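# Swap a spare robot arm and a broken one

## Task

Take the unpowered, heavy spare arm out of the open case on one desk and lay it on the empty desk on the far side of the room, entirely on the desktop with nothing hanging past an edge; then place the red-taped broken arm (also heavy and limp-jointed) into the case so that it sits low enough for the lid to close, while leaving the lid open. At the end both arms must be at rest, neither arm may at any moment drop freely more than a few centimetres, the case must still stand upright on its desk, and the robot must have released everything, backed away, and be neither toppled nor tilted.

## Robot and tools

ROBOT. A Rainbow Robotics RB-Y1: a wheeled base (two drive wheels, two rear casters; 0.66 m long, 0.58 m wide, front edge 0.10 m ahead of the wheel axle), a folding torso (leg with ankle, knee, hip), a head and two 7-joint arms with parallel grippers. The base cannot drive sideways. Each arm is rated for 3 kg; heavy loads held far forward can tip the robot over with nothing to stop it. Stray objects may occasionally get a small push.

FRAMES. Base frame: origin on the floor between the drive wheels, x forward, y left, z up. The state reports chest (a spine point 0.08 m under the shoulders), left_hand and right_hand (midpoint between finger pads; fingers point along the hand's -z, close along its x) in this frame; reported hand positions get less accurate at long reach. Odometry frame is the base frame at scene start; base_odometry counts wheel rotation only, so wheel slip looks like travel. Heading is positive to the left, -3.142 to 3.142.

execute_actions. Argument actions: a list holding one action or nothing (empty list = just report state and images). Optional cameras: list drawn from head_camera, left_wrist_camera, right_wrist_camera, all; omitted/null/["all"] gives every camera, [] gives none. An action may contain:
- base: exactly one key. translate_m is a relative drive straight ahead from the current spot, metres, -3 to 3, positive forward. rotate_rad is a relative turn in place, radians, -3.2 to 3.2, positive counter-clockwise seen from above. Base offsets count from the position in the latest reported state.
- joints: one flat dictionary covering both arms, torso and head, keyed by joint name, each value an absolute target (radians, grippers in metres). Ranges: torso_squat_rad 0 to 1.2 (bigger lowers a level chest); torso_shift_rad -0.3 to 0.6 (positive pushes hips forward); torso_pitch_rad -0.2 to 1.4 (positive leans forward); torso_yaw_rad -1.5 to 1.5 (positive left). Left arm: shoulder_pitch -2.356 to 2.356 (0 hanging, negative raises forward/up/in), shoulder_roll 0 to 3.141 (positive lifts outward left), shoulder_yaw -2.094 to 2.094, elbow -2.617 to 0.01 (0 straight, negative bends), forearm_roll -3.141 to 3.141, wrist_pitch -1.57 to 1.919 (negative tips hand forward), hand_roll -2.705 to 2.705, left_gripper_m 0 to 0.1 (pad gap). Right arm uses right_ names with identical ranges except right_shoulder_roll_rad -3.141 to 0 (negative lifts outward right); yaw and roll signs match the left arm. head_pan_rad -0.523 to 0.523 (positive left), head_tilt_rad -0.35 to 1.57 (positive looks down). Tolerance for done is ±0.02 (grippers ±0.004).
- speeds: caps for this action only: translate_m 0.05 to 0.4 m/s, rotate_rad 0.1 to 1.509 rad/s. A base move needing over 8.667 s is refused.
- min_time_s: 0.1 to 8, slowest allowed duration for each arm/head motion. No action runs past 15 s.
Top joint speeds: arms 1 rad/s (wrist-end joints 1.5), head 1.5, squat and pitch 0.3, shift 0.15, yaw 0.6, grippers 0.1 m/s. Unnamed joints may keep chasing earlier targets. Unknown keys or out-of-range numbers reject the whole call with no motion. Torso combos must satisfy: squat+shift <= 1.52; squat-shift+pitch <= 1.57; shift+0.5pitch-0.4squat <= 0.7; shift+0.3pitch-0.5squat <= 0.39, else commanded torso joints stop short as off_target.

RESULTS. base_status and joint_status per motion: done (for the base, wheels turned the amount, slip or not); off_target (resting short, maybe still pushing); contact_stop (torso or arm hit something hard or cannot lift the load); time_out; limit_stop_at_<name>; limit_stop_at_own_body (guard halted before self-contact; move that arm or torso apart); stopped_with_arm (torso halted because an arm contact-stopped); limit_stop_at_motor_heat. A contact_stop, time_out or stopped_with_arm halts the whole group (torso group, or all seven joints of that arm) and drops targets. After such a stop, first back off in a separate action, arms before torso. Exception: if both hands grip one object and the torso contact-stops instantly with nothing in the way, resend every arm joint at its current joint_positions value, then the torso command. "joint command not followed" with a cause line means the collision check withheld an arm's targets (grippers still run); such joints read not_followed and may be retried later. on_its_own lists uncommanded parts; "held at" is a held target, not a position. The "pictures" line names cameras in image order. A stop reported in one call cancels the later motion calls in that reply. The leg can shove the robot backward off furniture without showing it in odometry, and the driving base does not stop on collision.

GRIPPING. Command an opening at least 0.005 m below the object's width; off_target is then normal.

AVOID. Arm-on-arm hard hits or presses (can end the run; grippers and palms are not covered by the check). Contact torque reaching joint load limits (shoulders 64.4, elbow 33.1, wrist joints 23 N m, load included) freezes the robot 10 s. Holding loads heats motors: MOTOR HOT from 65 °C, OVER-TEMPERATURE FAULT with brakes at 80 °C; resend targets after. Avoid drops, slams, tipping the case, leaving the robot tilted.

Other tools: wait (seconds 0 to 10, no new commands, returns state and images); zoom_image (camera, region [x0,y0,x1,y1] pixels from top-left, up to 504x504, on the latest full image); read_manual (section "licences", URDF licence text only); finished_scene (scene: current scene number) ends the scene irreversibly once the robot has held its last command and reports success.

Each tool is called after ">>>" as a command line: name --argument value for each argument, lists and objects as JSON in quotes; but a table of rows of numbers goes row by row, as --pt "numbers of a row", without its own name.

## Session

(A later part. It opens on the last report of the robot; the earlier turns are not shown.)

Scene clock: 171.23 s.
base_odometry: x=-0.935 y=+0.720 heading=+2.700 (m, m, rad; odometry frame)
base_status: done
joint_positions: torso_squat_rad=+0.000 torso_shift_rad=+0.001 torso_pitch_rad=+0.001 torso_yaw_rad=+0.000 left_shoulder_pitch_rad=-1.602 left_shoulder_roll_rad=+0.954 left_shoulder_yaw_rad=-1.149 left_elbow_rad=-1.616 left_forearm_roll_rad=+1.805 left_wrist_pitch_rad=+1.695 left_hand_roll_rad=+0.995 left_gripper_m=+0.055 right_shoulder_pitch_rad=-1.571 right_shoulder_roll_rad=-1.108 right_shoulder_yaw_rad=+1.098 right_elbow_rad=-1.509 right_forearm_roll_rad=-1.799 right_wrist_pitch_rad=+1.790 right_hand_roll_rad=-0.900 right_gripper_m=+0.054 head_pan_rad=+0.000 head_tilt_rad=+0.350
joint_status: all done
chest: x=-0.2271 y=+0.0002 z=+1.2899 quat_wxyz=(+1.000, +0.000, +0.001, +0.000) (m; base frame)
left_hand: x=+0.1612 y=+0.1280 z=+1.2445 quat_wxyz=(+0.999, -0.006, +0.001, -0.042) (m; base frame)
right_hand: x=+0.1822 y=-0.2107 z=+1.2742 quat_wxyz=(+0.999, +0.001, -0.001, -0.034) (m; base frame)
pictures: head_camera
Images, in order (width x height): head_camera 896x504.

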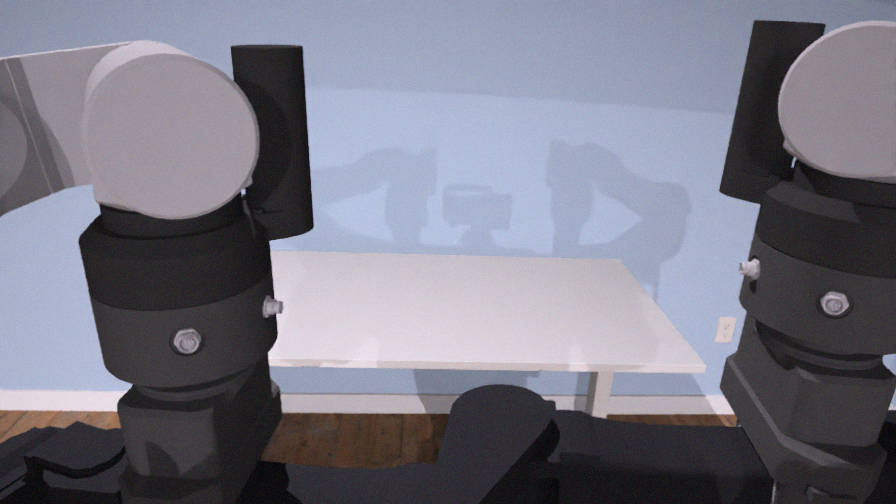

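>>> execute_actions --actions '[{"base":{"rotate_rad":0.04}, "joints":{"left_shoulder_pitch_rad":-1.47,"left_shoulder_roll_rad":0.906,"left_shoulder_yaw_rad":-1.151,"left_forearm_roll_rad":1.677,"left_wrist_pitch_rad":1.62,"right_shoulder_pitch_rad":-1.451,"right_shoulder_roll_rad":-1.063,"right_shoulder_yaw_rad":1.104,"right_forearm_roll_rad":-1.703,"right_wrist_pitch_rad":1.698,"right_hand_roll_rad":-0.89,"left_hand_roll_rad":0.985},"min_time_s":1.5}]' --cameras '[]'

>>> execute_actions --actions '[{"base":{"translate_m":1.13},"speeds":{"translate_m":0.33},"joints":{"head_tilt_rad":1.1,"left_shoulder_pitch_rad":-1.292,"left_shoulder_roll_rad":0.84,"left_shoulder_yaw_rad":-1.174,"left_forearm_roll_rad":1.505,"left_wrist_pitch_rad":1.515,"right_shoulder_pitch_rad":-1.288,"right_shoulder_roll_rad":-1.002,"right_shoulder_yaw_rad":1.125,"right_forearm_roll_rad":-1.57,"right_wrist_pitch_rad":1.57},"min_time_s":2.5}]' --cameras '["head_camera"]'

Scene clock: 187.50 s.
base_odometry: x=-0.935 y=+0.720 heading=+2.738 (m, m, rad; odometry frame)
base_status: done
joint_positions: torso_squat_rad=+0.000 torso_shift_rad=+0.001 torso_pitch_rad=+0.001 torso_yaw_rad=+0.000 left_shoulder_pitch_rad=-1.467 left_shoulder_roll_rad=+0.905 left_shoulder_yaw_rad=-1.153 left_elbow_rad=-1.616 left_forearm_roll_rad=+1.677 left_wrist_pitch_rad=+1.620 left_hand_roll_rad=+0.985 left_gripper_m=+0.055 right_shoulder_pitch_rad=-1.449 right_shoulder_roll_rad=-1.063 right_shoulder_yaw_rad=+1.105 right_elbow_rad=-1.510 right_forearm_roll_rad=-1.703 right_wrist_pitch_rad=+1.698 right_hand_roll_rad=-0.890 right_gripper_m=+0.054 head_pan_rad=+0.000 head_tilt_rad=+0.350
joint_status: all done
chest: x=-0.2271 y=+0.0002 z=+1.2899 quat_wxyz=(+1.000, +0.000, +0.001, +0.000) (m; base frame)
left_hand: x=+0.1730 y=+0.1273 z=+1.1868 quat_wxyz=(+0.999, -0.007, +0.000, -0.040) (m; base frame)
right_hand: x=+0.1959 y=-0.2105 z=+1.2181 quat_wxyz=(+0.999, +0.001, +0.000, -0.037) (m; base frame)
pictures: none
No camera images: the call's "cameras" was empty. Leave "cameras" out to get every camera's image.

Scene clock: 192.23 s.
base_odometry: x=-1.975 y=+1.163 heading=+2.739 (m, m, rad; odometry frame)
base_status: done
joint_positions: torso_squat_rad=+0.000 torso_shift_rad=+0.001 torso_pitch_rad=+0.001 torso_yaw_rad=+0.000 left_shoulder_pitch_rad=-1.289 left_shoulder_roll_rad=+0.838 left_shoulder_yaw_rad=-1.176 left_elbow_rad=-1.615 left_forearm_roll_rad=+1.505 left_wrist_pitch_rad=+1.515 left_hand_roll_rad=+0.985 left_gripper_m=+0.055 right_shoulder_pitch_rad=-1.286 right_shoulder_roll_rad=-1.001 right_shoulder_yaw_rad=+1.126 right_elbow_rad=-1.511 right_forearm_roll_rad=-1.570 right_wrist_pitch_rad=+1.570 right_hand_roll_rad=-0.890 right_gripper_m=+0.054 head_pan_rad=+0.000 head_tilt_rad=+1.100
joint_status: all done
chest: x=-0.2270 y=+0.0002 z=+1.2899 quat_wxyz=(+1.000, +0.000, +0.001, +0.000) (m; base frame)
left_hand: x=+0.1747 y=+0.1268 z=+1.1054 quat_wxyz=(+0.999, -0.008, -0.001, -0.039) (m; base frame)
right_hand: x=+0.2024 y=-0.2108 z=+1.1379 quat_wxyz=(+0.999, +0.000, +0.001, -0.041) (m; base frame)
pictures: head_camera
Images, in order (width x height): head_camera 896x504.

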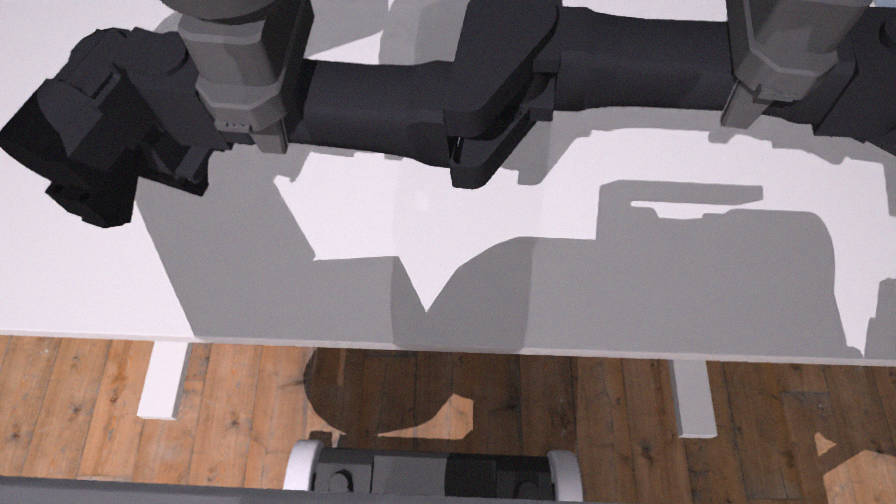

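>>> execute_actions --actions '[{"base":{"translate_m":0.18},"speeds":{"translate_m":0.15},"joints":{"head_tilt_rad":0.95,"head_pan_rad":0.45,"torso_yaw_rad":0.2,"torso_squat_rad":0.66}}]' --cameras '["head_camera"]'

>>> execute_actions --actions '[{"joints":{"torso_squat_rad":0.71}}]' --cameras '["head_camera"]'

Scene clock: 208.27 s.
base_odometry: x=-2.140 y=+1.232 heading=+2.740 (m, m, rad; odometry frame)
base_status: done
joint_positions: torso_squat_rad=+0.660 torso_shift_rad=-0.002 torso_pitch_rad=-0.002 torso_yaw_rad=+0.200 left_shoulder_pitch_rad=-1.289 left_shoulder_roll_rad=+0.838 left_shoulder_yaw_rad=-1.176 left_elbow_rad=-1.615 left_forearm_roll_rad=+1.505 left_wrist_pitch_rad=+1.515 left_hand_roll_rad=+0.985 left_gripper_m=+0.055 right_shoulder_pitch_rad=-1.286 right_shoulder_roll_rad=-1.001 right_shoulder_yaw_rad=+1.126 right_elbow_rad=-1.510 right_forearm_roll_rad=-1.570 right_wrist_pitch_rad=+1.570 right_hand_roll_rad=-0.890 right_gripper_m=+0.054 head_pan_rad=+0.450 head_tilt_rad=+0.950
joint_status: all done
chest: x=-0.2294 y=+0.0003 z=+1.1428 quat_wxyz=(+0.995, -0.001, -0.001, +0.100) (m; base frame)
left_hand: x=+0.1395 y=+0.2041 z=+0.9591 quat_wxyz=(+0.998, -0.008, -0.003, +0.061) (m; base frame)
right_hand: x=+0.2338 y=-0.1214 z=+0.9919 quat_wxyz=(+0.998, -0.001, +0.000, +0.059) (m; base frame)
pictures: head_camera
Images, in order (width x height): head_camera 896x504.

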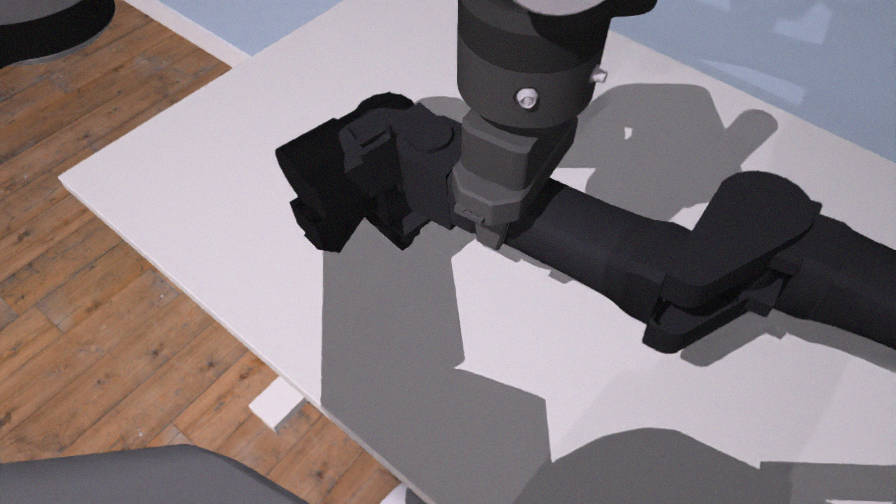

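Scene clock: 209.13 s.
base_odometry: x=-2.140 y=+1.233 heading=+2.740 (m, m, rad; odometry frame)
base_status: not commanded
joint_positions: torso_squat_rad=+0.710 torso_shift_rad=+0.000 torso_pitch_rad=+0.000 torso_yaw_rad=+0.200 left_shoulder_pitch_rad=-1.289 left_shoulder_roll_rad=+0.838 left_shoulder_yaw_rad=-1.176 left_elbow_rad=-1.615 left_forearm_roll_rad=+1.505 left_wrist_pitch_rad=+1.515 left_hand_roll_rad=+0.985 left_gripper_m=+0.055 right_shoulder_pitch_rad=-1.286 right_shoulder_roll_rad=-1.001 right_shoulder_yaw_rad=+1.126 right_elbow_rad=-1.510 right_forearm_roll_rad=-1.570 right_wrist_pitch_rad=+1.570 right_hand_roll_rad=-0.890 right_gripper_m=+0.054 head_pan_rad=+0.450 head_tilt_rad=+0.950
joint_status: all done
chest: x=-0.2283 y=+0.0003 z=+1.1207 quat_wxyz=(+0.995, -0.001, +0.000, +0.100) (m; base frame)
left_hand: x=+0.1404 y=+0.2041 z=+0.9365 quat_wxyz=(+0.998, -0.008, -0.002, +0.061) (m; base frame)
right_hand: x=+0.2347 y=-0.1214 z=+0.9692 quat_wxyz=(+0.998, -0.001, +0.001, +0.059) (m; base frame)
pictures: head_camera
Images, in order (width x height): head_camera 896x504.

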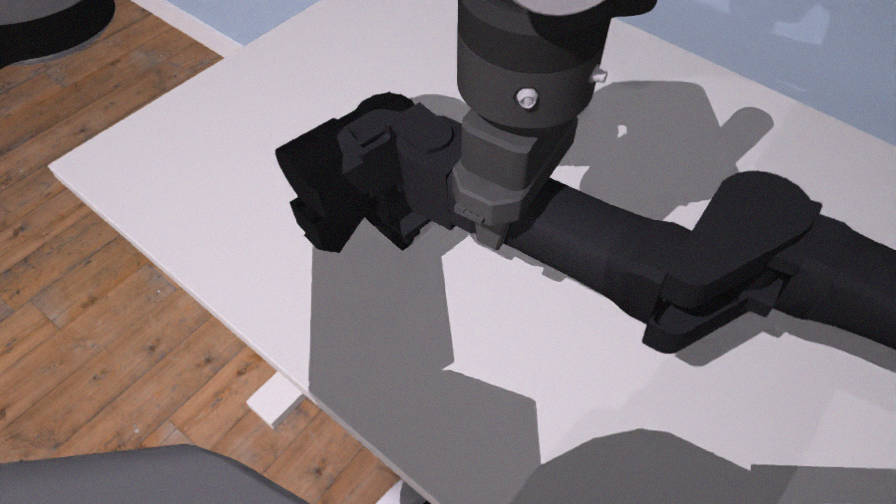

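>>> execute_actions --actions '[{"joints":{"torso_squat_rad":0.75}}]' --cameras '["head_camera"]'

Scene clock: 217.17 s.
base_odometry: x=-2.140 y=+1.233 heading=+2.740 (m, m, rad; odometry frame)
base_status: not commanded
joint_positions: torso_squat_rad=+0.750 torso_shift_rad=+0.000 torso_pitch_rad=-0.001 torso_yaw_rad=+0.200 left_shoulder_pitch_rad=-1.294 left_shoulder_roll_rad=+0.840 left_shoulder_yaw_rad=-1.172 left_elbow_rad=-1.616 left_forearm_roll_rad=+1.505 left_wrist_pitch_rad=+1.515 left_hand_roll_rad=+0.985 left_gripper_m=+0.056 right_shoulder_pitch_rad=-1.285 right_shoulder_roll_rad=-1.001 right_shoulder_yaw_rad=+1.127 right_elbow_rad=-1.510 right_forearm_roll_rad=-1.570 right_wrist_pitch_rad=+1.570 right_hand_roll_rad=-0.890 right_gripper_m=+0.055 head_pan_rad=+0.450 head_tilt_rad=+0.950
joint_status: all done
chest: x=-0.2280 y=-0.0001 z=+1.1021 quat_wxyz=(+0.995, +0.000, +0.000, +0.100) (m; base frame)
left_hand: x=+0.1427 y=+0.2033 z=+0.9216 quat_wxyz=(+0.998, -0.009, -0.006, +0.060) (m; base frame)
right_hand: x=+0.2349 y=-0.1227 z=+0.9497 quat_wxyz=(+0.998, -0.001, +0.001, +0.058) (m; base frame)
pictures: head_camera
Images, in order (width x height): head_camera 896x504.

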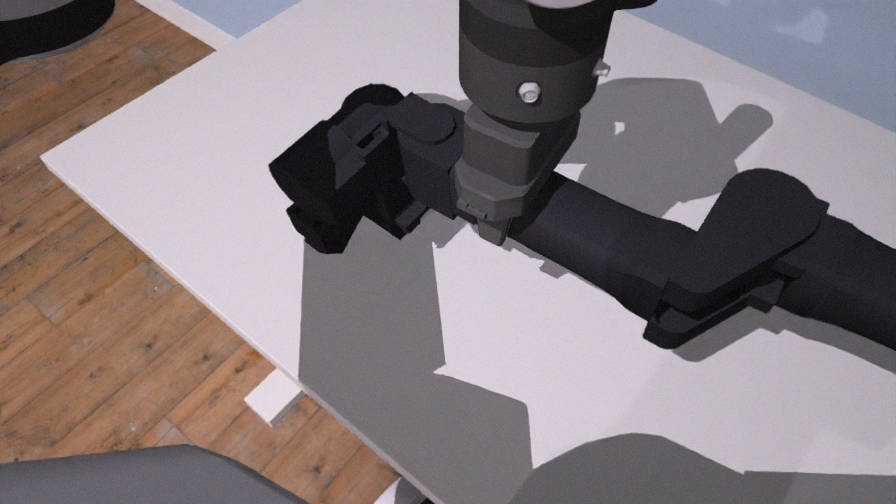

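>>> execute_actions --actions '[{"base":{"translate_m":-0.07},"speeds":{"translate_m":0.1},"joints":{"torso_yaw_rad":0.02}}]' --cameras '["head_camera"]'

>>> execute_actions --actions '[{"joints":{"torso_squat_rad":0.8}}]' --cameras '["head_camera"]'

Scene clock: 225.20 s.
base_odometry: x=-2.076 y=+1.205 heading=+2.738 (m, m, rad; odometry frame)
base_status: done
joint_positions: torso_squat_rad=+0.750 torso_shift_rad=+0.001 torso_pitch_rad=+0.000 torso_yaw_rad=+0.020 left_shoulder_pitch_rad=-1.290 left_shoulder_roll_rad=+0.839 left_shoulder_yaw_rad=-1.175 left_elbow_rad=-1.615 left_forearm_roll_rad=+1.505 left_wrist_pitch_rad=+1.515 left_hand_roll_rad=+0.985 left_gripper_m=+0.056 right_shoulder_pitch_rad=-1.286 right_shoulder_roll_rad=-1.001 right_shoulder_yaw_rad=+1.127 right_elbow_rad=-1.510 right_forearm_roll_rad=-1.570 right_wrist_pitch_rad=+1.570 right_hand_roll_rad=-0.890 right_gripper_m=+0.055 head_pan_rad=+0.450 head_tilt_rad=+0.950
joint_status: all done
chest: x=-0.2276 y=+0.0002 z=+1.1021 quat_wxyz=(+1.000, +0.000, +0.000, +0.010) (m; base frame)
left_hand: x=+0.1719 y=+0.1344 z=+0.9185 quat_wxyz=(+1.000, -0.008, -0.002, -0.029) (m; base frame)
right_hand: x=+0.2059 y=-0.2027 z=+0.9499 quat_wxyz=(+1.000, -0.001, +0.002, -0.031) (m; base frame)
pictures: head_camera
Images, in order (width x height): head_camera 896x504.

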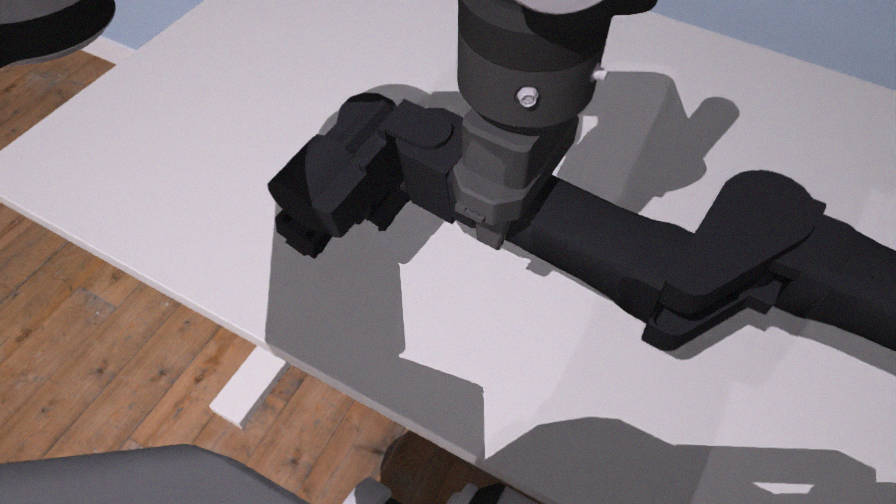

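Scene clock: 226.07 s.
base_odometry: x=-2.076 y=+1.205 heading=+2.738 (m, m, rad; odometry frame)
base_status: not commanded
joint_positions: torso_squat_rad=+0.800 torso_shift_rad=+0.001 torso_pitch_rad=+0.001 torso_yaw_rad=+0.020 left_shoulder_pitch_rad=-1.290 left_shoulder_roll_rad=+0.839 left_shoulder_yaw_rad=-1.175 left_elbow_rad=-1.615 left_forearm_roll_rad=+1.505 left_wrist_pitch_rad=+1.515 left_hand_roll_rad=+0.985 left_gripper_m=+0.056 right_shoulder_pitch_rad=-1.286 right_shoulder_roll_rad=-1.001 right_shoulder_yaw_rad=+1.127 right_elbow_rad=-1.510 right_forearm_roll_rad=-1.570 right_wrist_pitch_rad=+1.570 right_hand_roll_rad=-0.890 right_gripper_m=+0.055 head_pan_rad=+0.450 head_tilt_rad=+0.950
joint_status: all done
chest: x=-0.2275 y=+0.0002 z=+1.0777 quat_wxyz=(+1.000, +0.000, +0.000, +0.010) (m; base frame)
left_hand: x=+0.1720 y=+0.1345 z=+0.8940 quat_wxyz=(+1.000, -0.008, -0.002, -0.029) (m; base frame)
right_hand: x=+0.2059 y=-0.2028 z=+0.9254 quat_wxyz=(+1.000, -0.001, +0.002, -0.031) (m; base frame)
pictures: head_camera
Images, in order (width x height): head_camera 896x504.

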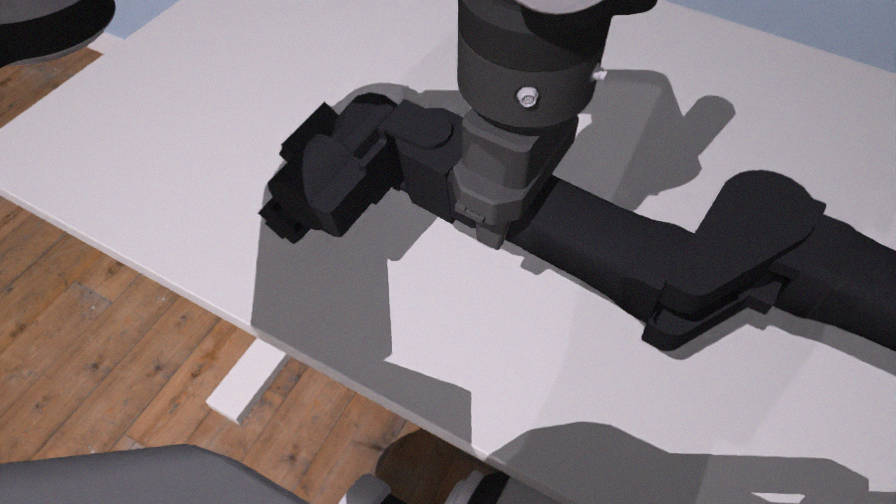

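Sliding out.

>>> execute_actions --actions '[{"joints":{"torso_squat_rad":0.9}}]' --cameras '["head_camera"]'

>>> execute_actions --actions '[{"joints":{"torso_squat_rad":0.97}}]' --cameras '["head_camera"]'

Scene clock: 231.20 s.
base_odometry: x=-2.076 y=+1.205 heading=+2.738 (m, m, rad; odometry frame)
base_status: not commanded
joint_positions: torso_squat_rad=+0.900 torso_shift_rad=+0.001 torso_pitch_rad=+0.001 torso_yaw_rad=+0.020 left_shoulder_pitch_rad=-1.290 left_shoulder_roll_rad=+0.839 left_shoulder_yaw_rad=-1.175 left_elbow_rad=-1.615 left_forearm_roll_rad=+1.505 left_wrist_pitch_rad=+1.515 left_hand_roll_rad=+0.985 left_gripper_m=+0.056 right_shoulder_pitch_rad=-1.286 right_shoulder_roll_rad=-1.001 right_shoulder_yaw_rad=+1.127 right_elbow_rad=-1.510 right_forearm_roll_rad=-1.570 right_wrist_pitch_rad=+1.570 right_hand_roll_rad=-0.890 right_gripper_m=+0.055 head_pan_rad=+0.450 head_tilt_rad=+0.950
joint_status: all done
chest: x=-0.2276 y=+0.0002 z=+1.0251 quat_wxyz=(+1.000, +0.000, +0.000, +0.010) (m; base frame)
left_hand: x=+0.1719 y=+0.1345 z=+0.8412 quat_wxyz=(+1.000, -0.008, -0.001, -0.029) (m; base frame)
right_hand: x=+0.2059 y=-0.2027 z=+0.8728 quat_wxyz=(+1.000, -0.001, +0.002, -0.031) (m; base frame)
pictures: head_camera
Images, in order (width x height): head_camera 896x504.

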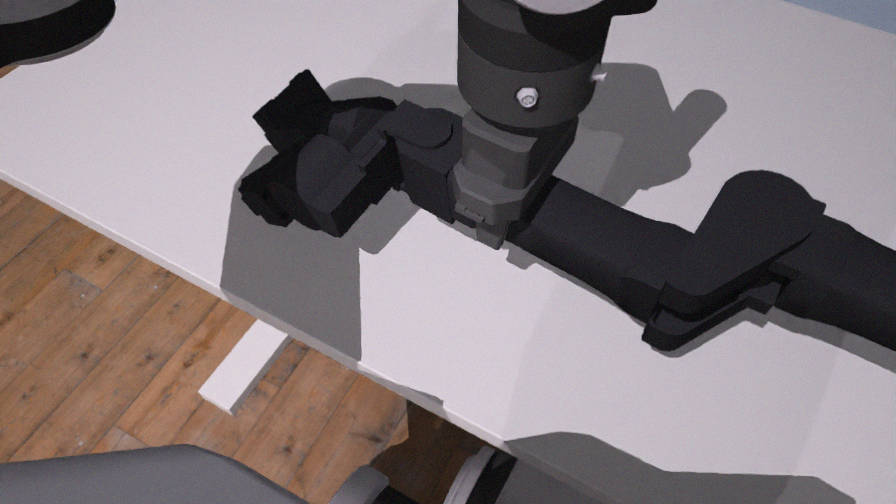

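Scene clock: 232.17 s.
base_odometry: x=-2.076 y=+1.205 heading=+2.738 (m, m, rad; odometry frame)
base_status: not commanded
joint_positions: torso_squat_rad=+0.970 torso_shift_rad=+0.001 torso_pitch_rad=+0.000 torso_yaw_rad=+0.020 left_shoulder_pitch_rad=-1.291 left_shoulder_roll_rad=+0.839 left_shoulder_yaw_rad=-1.175 left_elbow_rad=-1.615 left_forearm_roll_rad=+1.505 left_wrist_pitch_rad=+1.515 left_hand_roll_rad=+0.985 left_gripper_m=+0.056 right_shoulder_pitch_rad=-1.286 right_shoulder_roll_rad=-1.001 right_shoulder_yaw_rad=+1.127 right_elbow_rad=-1.510 right_forearm_roll_rad=-1.570 right_wrist_pitch_rad=+1.570 right_hand_roll_rad=-0.890 right_gripper_m=+0.055 head_pan_rad=+0.450 head_tilt_rad=+0.950
joint_status: all done
chest: x=-0.2276 y=+0.0002 z=+0.9857 quat_wxyz=(+1.000, +0.000, +0.000, +0.010) (m; base frame)
left_hand: x=+0.1720 y=+0.1344 z=+0.8023 quat_wxyz=(+1.000, -0.008, -0.002, -0.029) (m; base frame)
right_hand: x=+0.2058 y=-0.2028 z=+0.8334 quat_wxyz=(+1.000, -0.001, +0.002, -0.031) (m; base frame)
pictures: head_camera
Images, in order (width x height): head_camera 896x504.

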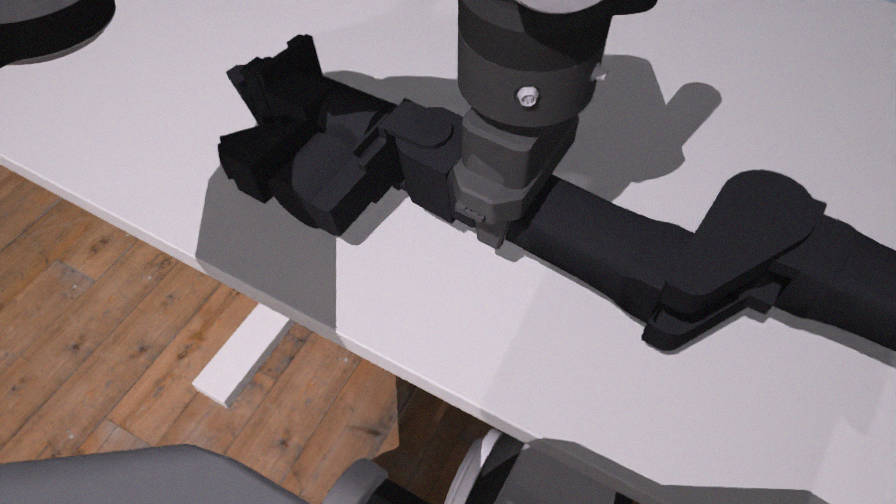

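>>> execute_actions --actions '[{"joints":{"torso_squat_rad":1.01,"head_pan_rad":-0.45}}]' --cameras '["head_camera"]'

Scene clock: 236.30 s.
base_odometry: x=-2.076 y=+1.205 heading=+2.738 (m, m, rad; odometry frame)
base_status: not commanded
joint_positions: torso_squat_rad=+1.010 torso_shift_rad=+0.000 torso_pitch_rad=-0.001 torso_yaw_rad=+0.020 left_shoulder_pitch_rad=-1.295 left_shoulder_roll_rad=+0.841 left_shoulder_yaw_rad=-1.172 left_elbow_rad=-1.615 left_forearm_roll_rad=+1.505 left_wrist_pitch_rad=+1.515 left_hand_roll_rad=+0.985 left_gripper_m=+0.055 right_shoulder_pitch_rad=-1.290 right_shoulder_roll_rad=-1.003 right_shoulder_yaw_rad=+1.124 right_elbow_rad=-1.510 right_forearm_roll_rad=-1.569 right_wrist_pitch_rad=+1.570 right_hand_roll_rad=-0.890 right_gripper_m=+0.054 head_pan_rad=-0.450 head_tilt_rad=+0.950
joint_status: all done
chest: x=-0.2285 y=+0.0002 z=+0.9622 quat_wxyz=(+1.000, +0.000, -0.001, +0.010) (m; base frame)
left_hand: x=+0.1735 y=+0.1342 z=+0.7825 quat_wxyz=(+1.000, -0.009, -0.007, -0.029) (m; base frame)
right_hand: x=+0.2072 y=-0.2026 z=+0.8139 quat_wxyz=(+0.999, +0.000, -0.003, -0.032) (m; base frame)
pictures: head_camera
Images, in order (width x height): head_camera 896x504.

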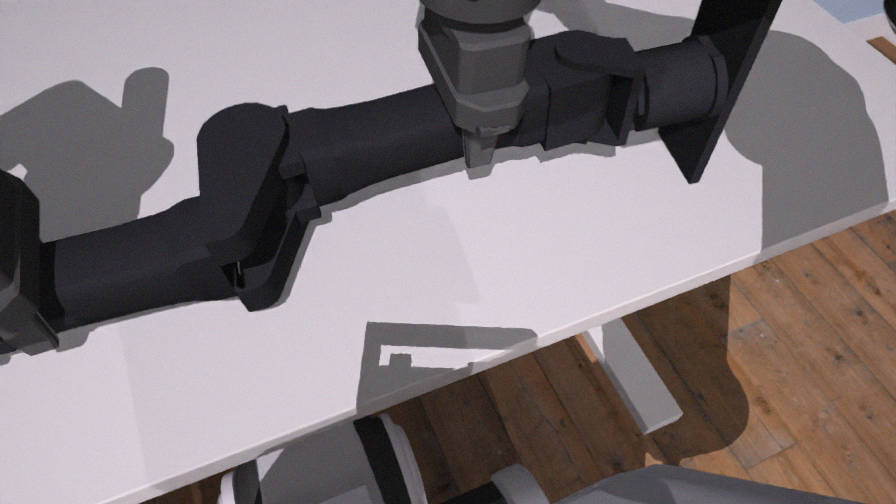

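>>> execute_actions --actions '[{"joints":{"left_gripper_m":0.1,"right_gripper_m":0.1}}]' --cameras '[]'

>>> execute_actions --actions '[{"joints":{"torso_squat_rad":0.7,"head_pan_rad":0,"torso_yaw_rad":0.02}}]' --cameras '[]'

>>> execute_actions --actions '[{"base":{"translate_m":-0.6},"joints":{"torso_squat_rad":0,"head_tilt_rad":0.7,"torso_yaw_rad":0}}]' --cameras '["head_camera"]'

>>> execute_actions --actions '[{"base":{"rotate_rad":2.55},"joints":{"head_tilt_rad":0.45,"head_pan_rad":-0.25,"left_shoulder_pitch_rad":-1.45,"left_shoulder_roll_rad":1.04,"left_shoulder_yaw_rad":-1.112,"left_elbow_rad":-1.57,"left_forearm_roll_rad":1.7,"left_wrist_pitch_rad":1.69,"left_hand_roll_rad":0.89,"right_elbow_rad":-1.57,"right_shoulder_pitch_rad":-1.45,"right_shoulder_roll_rad":-1.04,"right_shoulder_yaw_rad":1.112,"right_forearm_roll_rad":-1.7,"right_wrist_pitch_rad":1.69}}]' --cameras '["head_camera"]'

Scene clock: 258.90 s.
base_odometry: x=-2.076 y=+1.205 heading=+2.738 (m, m, rad; odometry frame)
base_status: not commanded
joint_positions: torso_squat_rad=+1.010 torso_shift_rad=+0.000 torso_pitch_rad=-0.001 torso_yaw_rad=+0.020 left_shoulder_pitch_rad=-1.292 left_shoulder_roll_rad=+0.840 left_shoulder_yaw_rad=-1.174 left_elbow_rad=-1.615 left_forearm_roll_rad=+1.505 left_wrist_pitch_rad=+1.515 left_hand_roll_rad=+0.985 left_gripper_m=+0.099 right_shoulder_pitch_rad=-1.288 right_shoulder_roll_rad=-1.002 right_shoulder_yaw_rad=+1.124 right_elbow_rad=-1.510 right_forearm_roll_rad=-1.570 right_wrist_pitch_rad=+1.570 right_hand_roll_rad=-0.890 right_gripper_m=+0.100 head_pan_rad=-0.450 head_tilt_rad=+0.950
joint_status: all done
chest: x=-0.2281 y=+0.0002 z=+0.9622 quat_wxyz=(+1.000, +0.000, +0.000, +0.010) (m; base frame)
left_hand: x=+0.1727 y=+0.1348 z=+0.7804 quat_wxyz=(+1.000, -0.009, -0.004, -0.029) (m; base frame)
right_hand: x=+0.2066 y=-0.2026 z=+0.8125 quat_wxyz=(+0.999, +0.000, -0.001, -0.032) (m; base frame)
pictures: none
No camera images: the call's "cameras" was empty. Leave "cameras" out to get every camera's image.

Scene clock: 260.73 s.
base_odometry: x=-2.076 y=+1.205 heading=+2.738 (m, m, rad; odometry frame)
base_status: not commanded
joint_positions: torso_squat_rad=+0.700 torso_shift_rad=+0.000 torso_pitch_rad=+0.000 torso_yaw_rad=+0.020 left_shoulder_pitch_rad=-1.292 left_shoulder_roll_rad=+0.840 left_shoulder_yaw_rad=-1.174 left_elbow_rad=-1.615 left_forearm_roll_rad=+1.505 left_wrist_pitch_rad=+1.515 left_hand_roll_rad=+0.985 left_gripper_m=+0.099 right_shoulder_pitch_rad=-1.288 right_shoulder_roll_rad=-1.002 right_shoulder_yaw_rad=+1.125 right_elbow_rad=-1.510 right_forearm_roll_rad=-1.570 right_wrist_pitch_rad=+1.570 right_hand_roll_rad=-0.890 right_gripper_m=+0.100 head_pan_rad=+0.000 head_tilt_rad=+0.950
joint_status: all done
chest: x=-0.2280 y=+0.0002 z=+1.1253 quat_wxyz=(+1.000, +0.000, +0.000, +0.010) (m; base frame)
left_hand: x=+0.1727 y=+0.1348 z=+0.9432 quat_wxyz=(+1.000, -0.009, -0.004, -0.029) (m; base frame)
right_hand: x=+0.2067 y=-0.2026 z=+0.9753 quat_wxyz=(+0.999, +0.000, -0.001, -0.032) (m; base frame)
pictures: none
No camera images: the call's "cameras" was empty. Leave "cameras" out to get every camera's image.

Scene clock: 263.87 s.
base_odometry: x=-1.524 y=+0.970 heading=+2.740 (m, m, rad; odometry frame)
base_status: done
joint_positions: torso_squat_rad=+0.000 torso_shift_rad=+0.000 torso_pitch_rad=+0.000 torso_yaw_rad=+0.000 left_shoulder_pitch_rad=-1.292 left_shoulder_roll_rad=+0.840 left_shoulder_yaw_rad=-1.174 left_elbow_rad=-1.615 left_forearm_roll_rad=+1.505 left_wrist_pitch_rad=+1.515 left_hand_roll_rad=+0.985 left_gripper_m=+0.099 right_shoulder_pitch_rad=-1.288 right_shoulder_roll_rad=-1.002 right_shoulder_yaw_rad=+1.125 right_elbow_rad=-1.510 right_forearm_roll_rad=-1.570 right_wrist_pitch_rad=+1.570 right_hand_roll_rad=-0.890 right_gripper_m=+0.100 head_pan_rad=+0.000 head_tilt_rad=+0.700
joint_status: all done
chest: x=-0.2280 y=+0.0002 z=+1.2899 quat_wxyz=(+1.000, +0.000, +0.000, +0.000) (m; base frame)
left_hand: x=+0.1752 y=+0.1268 z=+1.1078 quat_wxyz=(+0.999, -0.009, -0.004, -0.039) (m; base frame)
right_hand: x=+0.2025 y=-0.2112 z=+1.1399 quat_wxyz=(+0.999, +0.000, -0.001, -0.042) (m; base frame)
pictures: head_camera
Images, in order (width x height): head_camera 896x504.

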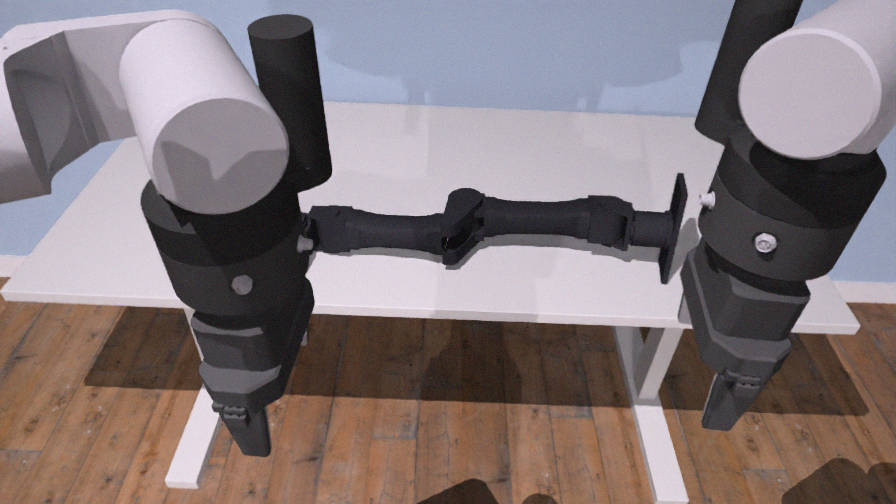

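Scene clock: 268.70 s.
base_odometry: x=-1.524 y=+0.970 heading=-0.994 (m, m, rad; odometry frame)
base_status: done
joint_positions: torso_squat_rad=+0.000 torso_shift_rad=+0.000 torso_pitch_rad=-0.001 torso_yaw_rad=+0.000 left_shoulder_pitch_rad=-1.450 left_shoulder_roll_rad=+1.040 left_shoulder_yaw_rad=-1.112 left_elbow_rad=-1.570 left_forearm_roll_rad=+1.700 left_wrist_pitch_rad=+1.690 left_hand_roll_rad=+0.890 left_gripper_m=+0.099 right_shoulder_pitch_rad=-1.450 right_shoulder_roll_rad=-1.040 right_shoulder_yaw_rad=+1.112 right_elbow_rad=-1.570 right_forearm_roll_rad=-1.700 right_wrist_pitch_rad=+1.690 right_hand_roll_rad=-0.890 right_gripper_m=+0.100 head_pan_rad=-0.250 head_tilt_rad=+0.450
joint_status: all done
chest: x=-0.2281 y=+0.0003 z=+1.2899 quat_wxyz=(+1.000, +0.000, +0.000, +0.000) (m; base frame)
left_hand: x=+0.1846 y=+0.1928 z=+1.2117 quat_wxyz=(+1.000, +0.003, +0.001, -0.003) (m; base frame)
right_hand: x=+0.1847 y=-0.1924 z=+1.2123 quat_wxyz=(+1.000, -0.004, +0.001, +0.003) (m; base frame)
pictures: head_camera
Images, in order (width x height): head_camera 896x504.

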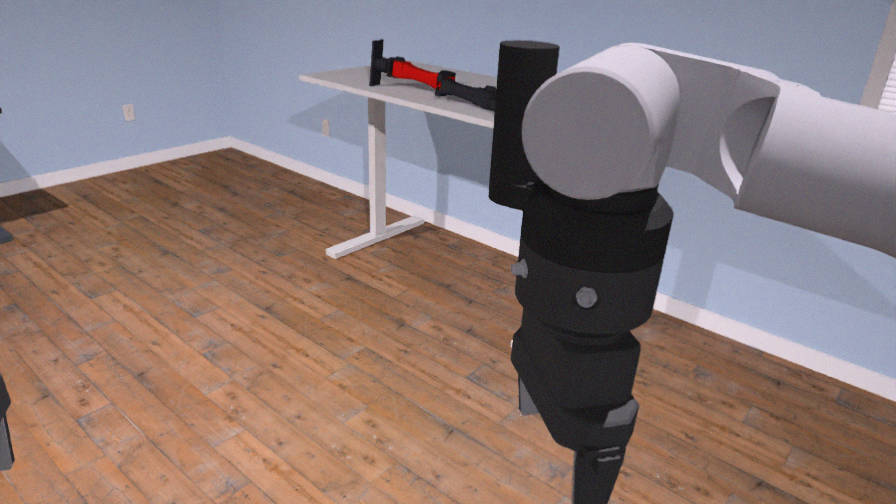

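>>> execute_actions --actions '[{"base":{"rotate_rad":0.112}}]' --cameras '[]'

>>> execute_actions --actions '[{"base":{"translate_m":1.97},"joints":{"head_pan_rad":0,"head_tilt_rad":0.65}}]' --cameras '[]'

>>> execute_actions --actions '[{"base":{"rotate_rad":-1.06}}]' --cameras '["head_camera"]'

Scene clock: 282.30 s.
base_odometry: x=-1.524 y=+0.970 heading=-0.882 (m, m, rad; odometry frame)
base_status: done
joint_positions: torso_squat_rad=+0.000 torso_shift_rad=+0.000 torso_pitch_rad=-0.001 torso_yaw_rad=+0.000 left_shoulder_pitch_rad=-1.450 left_shoulder_roll_rad=+1.040 left_shoulder_yaw_rad=-1.112 left_elbow_rad=-1.570 left_forearm_roll_rad=+1.700 left_wrist_pitch_rad=+1.690 left_hand_roll_rad=+0.890 left_gripper_m=+0.099 right_shoulder_pitch_rad=-1.450 right_shoulder_roll_rad=-1.040 right_shoulder_yaw_rad=+1.112 right_elbow_rad=-1.570 right_forearm_roll_rad=-1.700 right_wrist_pitch_rad=+1.690 right_hand_roll_rad=-0.890 right_gripper_m=+0.100 head_pan_rad=-0.250 head_tilt_rad=+0.450
joint_status: not commanded
chest: x=-0.2281 y=+0.0002 z=+1.2899 quat_wxyz=(+1.000, +0.000, +0.000, +0.000) (m; base frame)
left_hand: x=+0.1846 y=+0.1928 z=+1.2117 quat_wxyz=(+1.000, +0.003, +0.001, -0.003) (m; base frame)
right_hand: x=+0.1847 y=-0.1924 z=+1.2123 quat_wxyz=(+1.000, -0.004, +0.001, +0.003) (m; base frame)
pictures: none
No camera images: the call's "cameras" was empty. Leave "cameras" out to get every camera's image.

Scene clock: 288.63 s.
base_odometry: x=-0.271 y=-0.550 heading=-0.881 (m, m, rad; odometry frame)
base_status: done
joint_positions: torso_squat_rad=+0.000 torso_shift_rad=+0.000 torso_pitch_rad=+0.000 torso_yaw_rad=+0.000 left_shoulder_pitch_rad=-1.450 left_shoulder_roll_rad=+1.040 left_shoulder_yaw_rad=-1.112 left_elbow_rad=-1.570 left_forearm_roll_rad=+1.700 left_wrist_pitch_rad=+1.690 left_hand_roll_rad=+0.890 left_gripper_m=+0.099 right_shoulder_pitch_rad=-1.450 right_shoulder_roll_rad=-1.040 right_shoulder_yaw_rad=+1.112 right_elbow_rad=-1.570 right_forearm_roll_rad=-1.700 right_wrist_pitch_rad=+1.690 right_hand_roll_rad=-0.890 right_gripper_m=+0.100 head_pan_rad=+0.000 head_tilt_rad=+0.650
joint_status: all done
chest: x=-0.2279 y=+0.0002 z=+1.2899 quat_wxyz=(+1.000, +0.000, +0.000, +0.000) (m; base frame)
left_hand: x=+0.1847 y=+0.1928 z=+1.2116 quat_wxyz=(+1.000, +0.003, +0.001, -0.003) (m; base frame)
right_hand: x=+0.1848 y=-0.1924 z=+1.2121 quat_wxyz=(+1.000, -0.004, +0.001, +0.003) (m; base frame)
pictures: none
No camera images: the call's "cameras" was empty. Leave "cameras" out to get every camera's image.

Scene clock: 291.93 s.
base_odometry: x=-0.271 y=-0.550 heading=-1.941 (m, m, rad; odometry frame)
base_status: done
joint_positions: torso_squat_rad=+0.000 torso_shift_rad=+0.000 torso_pitch_rad=+0.000 torso_yaw_rad=+0.000 left_shoulder_pitch_rad=-1.450 left_shoulder_roll_rad=+1.040 left_shoulder_yaw_rad=-1.112 left_elbow_rad=-1.570 left_forearm_roll_rad=+1.700 left_wrist_pitch_rad=+1.690 left_hand_roll_rad=+0.890 left_gripper_m=+0.099 right_shoulder_pitch_rad=-1.450 right_shoulder_roll_rad=-1.040 right_shoulder_yaw_rad=+1.112 right_elbow_rad=-1.570 right_forearm_roll_rad=-1.700 right_wrist_pitch_rad=+1.690 right_hand_roll_rad=-0.890 right_gripper_m=+0.100 head_pan_rad=+0.000 head_tilt_rad=+0.650
joint_status: not commanded
chest: x=-0.2279 y=+0.0003 z=+1.2899 quat_wxyz=(+1.000, +0.000, +0.000, +0.000) (m; base frame)
left_hand: x=+0.1847 y=+0.1928 z=+1.2116 quat_wxyz=(+1.000, +0.003, +0.001, -0.003) (m; base frame)
right_hand: x=+0.1848 y=-0.1924 z=+1.2121 quat_wxyz=(+1.000, -0.004, +0.001, +0.003) (m; base frame)
pictures: head_camera
Images, in order (width x height): head_camera 896x504.

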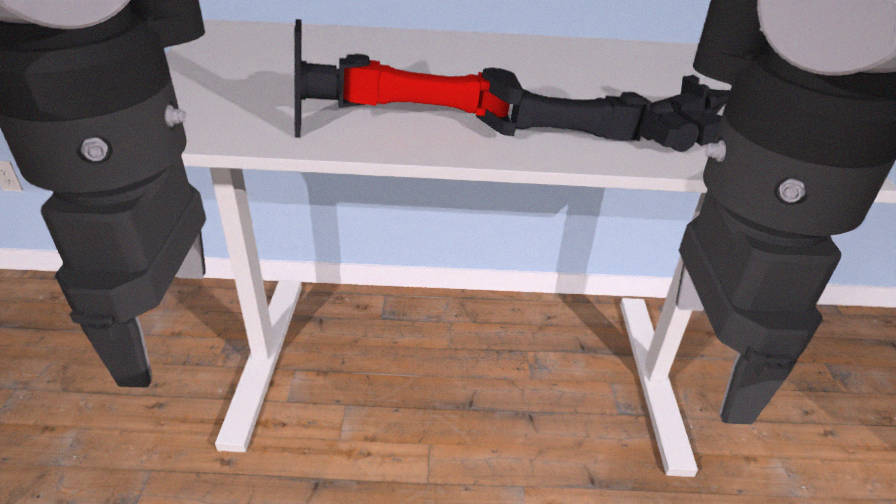

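>>> execute_actions --actions '[{"base":{"rotate_rad":-0.098}}]' --cameras '[]'

>>> execute_actions --actions '[{"base":{"translate_m":0.84},"joints":{"head_tilt_rad":1.05}}]'

Scene clock: 300.83 s.
base_odometry: x=-0.271 y=-0.550 heading=-2.038 (m, m, rad; odometry frame)
base_status: done
joint_positions: torso_squat_rad=+0.000 torso_shift_rad=+0.000 torso_pitch_rad=+0.000 torso_yaw_rad=+0.000 left_shoulder_pitch_rad=-1.450 left_shoulder_roll_rad=+1.040 left_shoulder_yaw_rad=-1.112 left_elbow_rad=-1.570 left_forearm_roll_rad=+1.700 left_wrist_pitch_rad=+1.690 left_hand_roll_rad=+0.890 left_gripper_m=+0.099 right_shoulder_pitch_rad=-1.450 right_shoulder_roll_rad=-1.040 right_shoulder_yaw_rad=+1.112 right_elbow_rad=-1.570 right_forearm_roll_rad=-1.700 right_wrist_pitch_rad=+1.690 right_hand_roll_rad=-0.890 right_gripper_m=+0.100 head_pan_rad=+0.000 head_tilt_rad=+0.650
joint_status: not commanded
chest: x=-0.2279 y=+0.0003 z=+1.2899 quat_wxyz=(+1.000, +0.000, +0.000, +0.000) (m; base frame)
left_hand: x=+0.1847 y=+0.1928 z=+1.2116 quat_wxyz=(+1.000, +0.003, +0.001, -0.003) (m; base frame)
right_hand: x=+0.1848 y=-0.1924 z=+1.2121 quat_wxyz=(+1.000, -0.004, +0.001, +0.003) (m; base frame)
pictures: none
No camera images: the call's "cameras" was empty. Leave "cameras" out to get every camera's image.

Scene clock: 304.33 s.
base_odometry: x=-0.650 y=-1.299 heading=-2.039 (m, m, rad; odometry frame)
base_status: done
joint_positions: torso_squat_rad=+0.000 torso_shift_rad=+0.000 torso_pitch_rad=+0.000 torso_yaw_rad=+0.000 left_shoulder_pitch_rad=-1.450 left_shoulder_roll_rad=+1.040 left_shoulder_yaw_rad=-1.112 left_elbow_rad=-1.570 left_forearm_roll_rad=+1.700 left_wrist_pitch_rad=+1.690 left_hand_roll_rad=+0.890 left_gripper_m=+0.099 right_shoulder_pitch_rad=-1.450 right_shoulder_roll_rad=-1.040 right_shoulder_yaw_rad=+1.112 right_elbow_rad=-1.570 right_forearm_roll_rad=-1.700 right_wrist_pitch_rad=+1.690 right_hand_roll_rad=-0.890 right_gripper_m=+0.100 head_pan_rad=+0.000 head_tilt_rad=+1.050
joint_status: all done
chest: x=-0.2279 y=+0.0003 z=+1.2899 quat_wxyz=(+1.000, +0.000, +0.000, +0.000) (m; base frame)
left_hand: x=+0.1847 y=+0.1928 z=+1.2116 quat_wxyz=(+1.000, +0.003, +0.001, -0.003) (m; base frame)
right_hand: x=+0.1848 y=-0.1924 z=+1.2121 quat_wxyz=(+1.000, -0.004, +0.001, +0.003) (m; base frame)
pictures: head_camera, left_wrist_camera, right_wrist_camera
Images, in order (width x height): head_camera 896x504, left_wrist_camera 644x364, right_wrist_camera 644x364.

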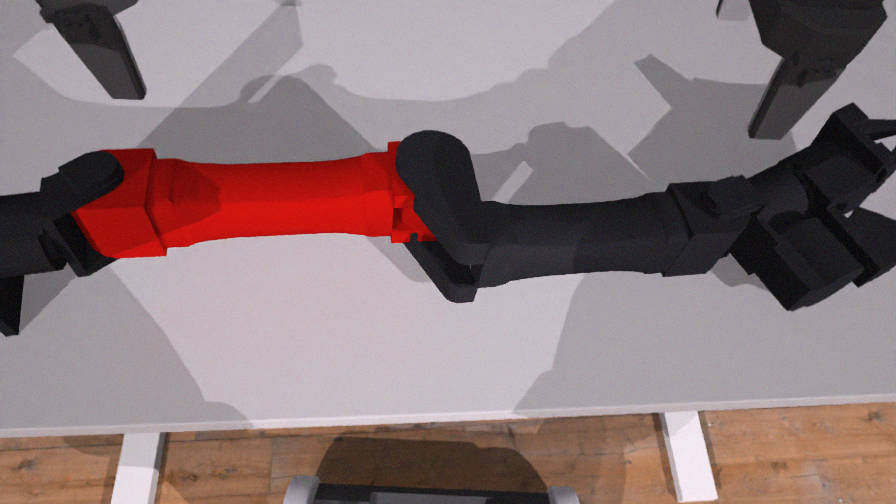

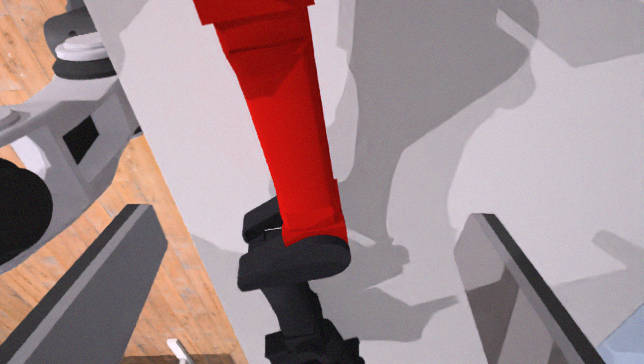

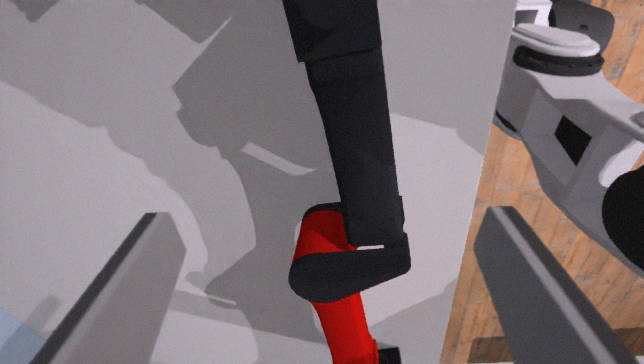

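>>> execute_actions --actions '[{"base":{"translate_m":-0.015},"joints":{"torso_squat_rad":0.3,"left_shoulder_pitch_rad":-1.305,"left_shoulder_roll_rad":0.972,"left_shoulder_yaw_rad":-1.136,"left_forearm_roll_rad":1.57,"left_wrist_pitch_rad":1.57,"left_hand_roll_rad":1.0,"right_shoulder_pitch_rad":-1.265,"right_shoulder_roll_rad":-0.905,"right_shoulder_yaw_rad":1.155,"right_forearm_roll_rad":-1.515,"right_wrist_pitch_rad":1.52,"right_hand_roll_rad":-0.85},"min_time_s":1.2}]'

Scene clock: 315.37 s.
base_odometry: x=-0.643 y=-1.286 heading=-2.039 (m, m, rad; odometry frame)
base_status: done
joint_positions: torso_squat_rad=+0.300 torso_shift_rad=+0.000 torso_pitch_rad=-0.001 torso_yaw_rad=+0.000 left_shoulder_pitch_rad=-1.305 left_shoulder_roll_rad=+0.972 left_shoulder_yaw_rad=-1.136 left_elbow_rad=-1.570 left_forearm_roll_rad=+1.570 left_wrist_pitch_rad=+1.570 left_hand_roll_rad=+1.000 left_gripper_m=+0.099 right_shoulder_pitch_rad=-1.265 right_shoulder_roll_rad=-0.905 right_shoulder_yaw_rad=+1.154 right_elbow_rad=-1.570 right_forearm_roll_rad=-1.515 right_wrist_pitch_rad=+1.520 right_hand_roll_rad=-0.850 right_gripper_m=+0.100 head_pan_rad=+0.000 head_tilt_rad=+1.050
joint_status: all done
chest: x=-0.2281 y=+0.0003 z=+1.2587 quat_wxyz=(+1.000, +0.000, +0.000, +0.000) (m; base frame)
left_hand: x=+0.1911 y=+0.1860 z=+1.1079 quat_wxyz=(+0.999, -0.001, +0.000, +0.050) (m; base frame)
right_hand: x=+0.1887 y=-0.1636 z=+1.0789 quat_wxyz=(+0.999, +0.005, -0.002, +0.049) (m; base frame)
pictures: head_camera, left_wrist_camera, right_wrist_camera
Images, in order (width x height): head_camera 896x504, left_wrist_camera 644x364, right_wrist_camera 644x364.

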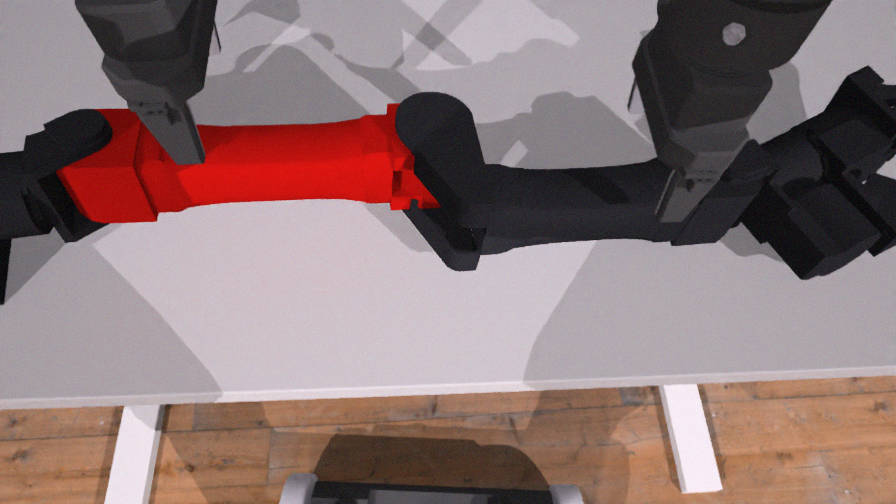

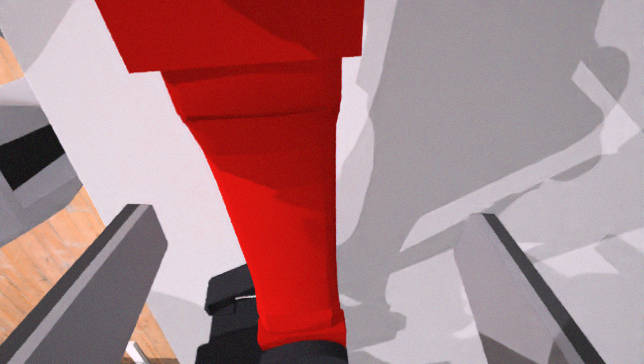

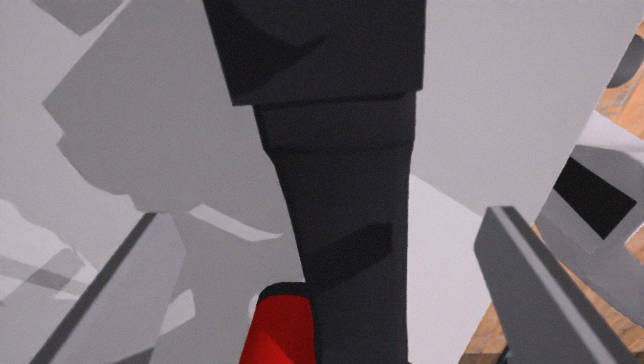

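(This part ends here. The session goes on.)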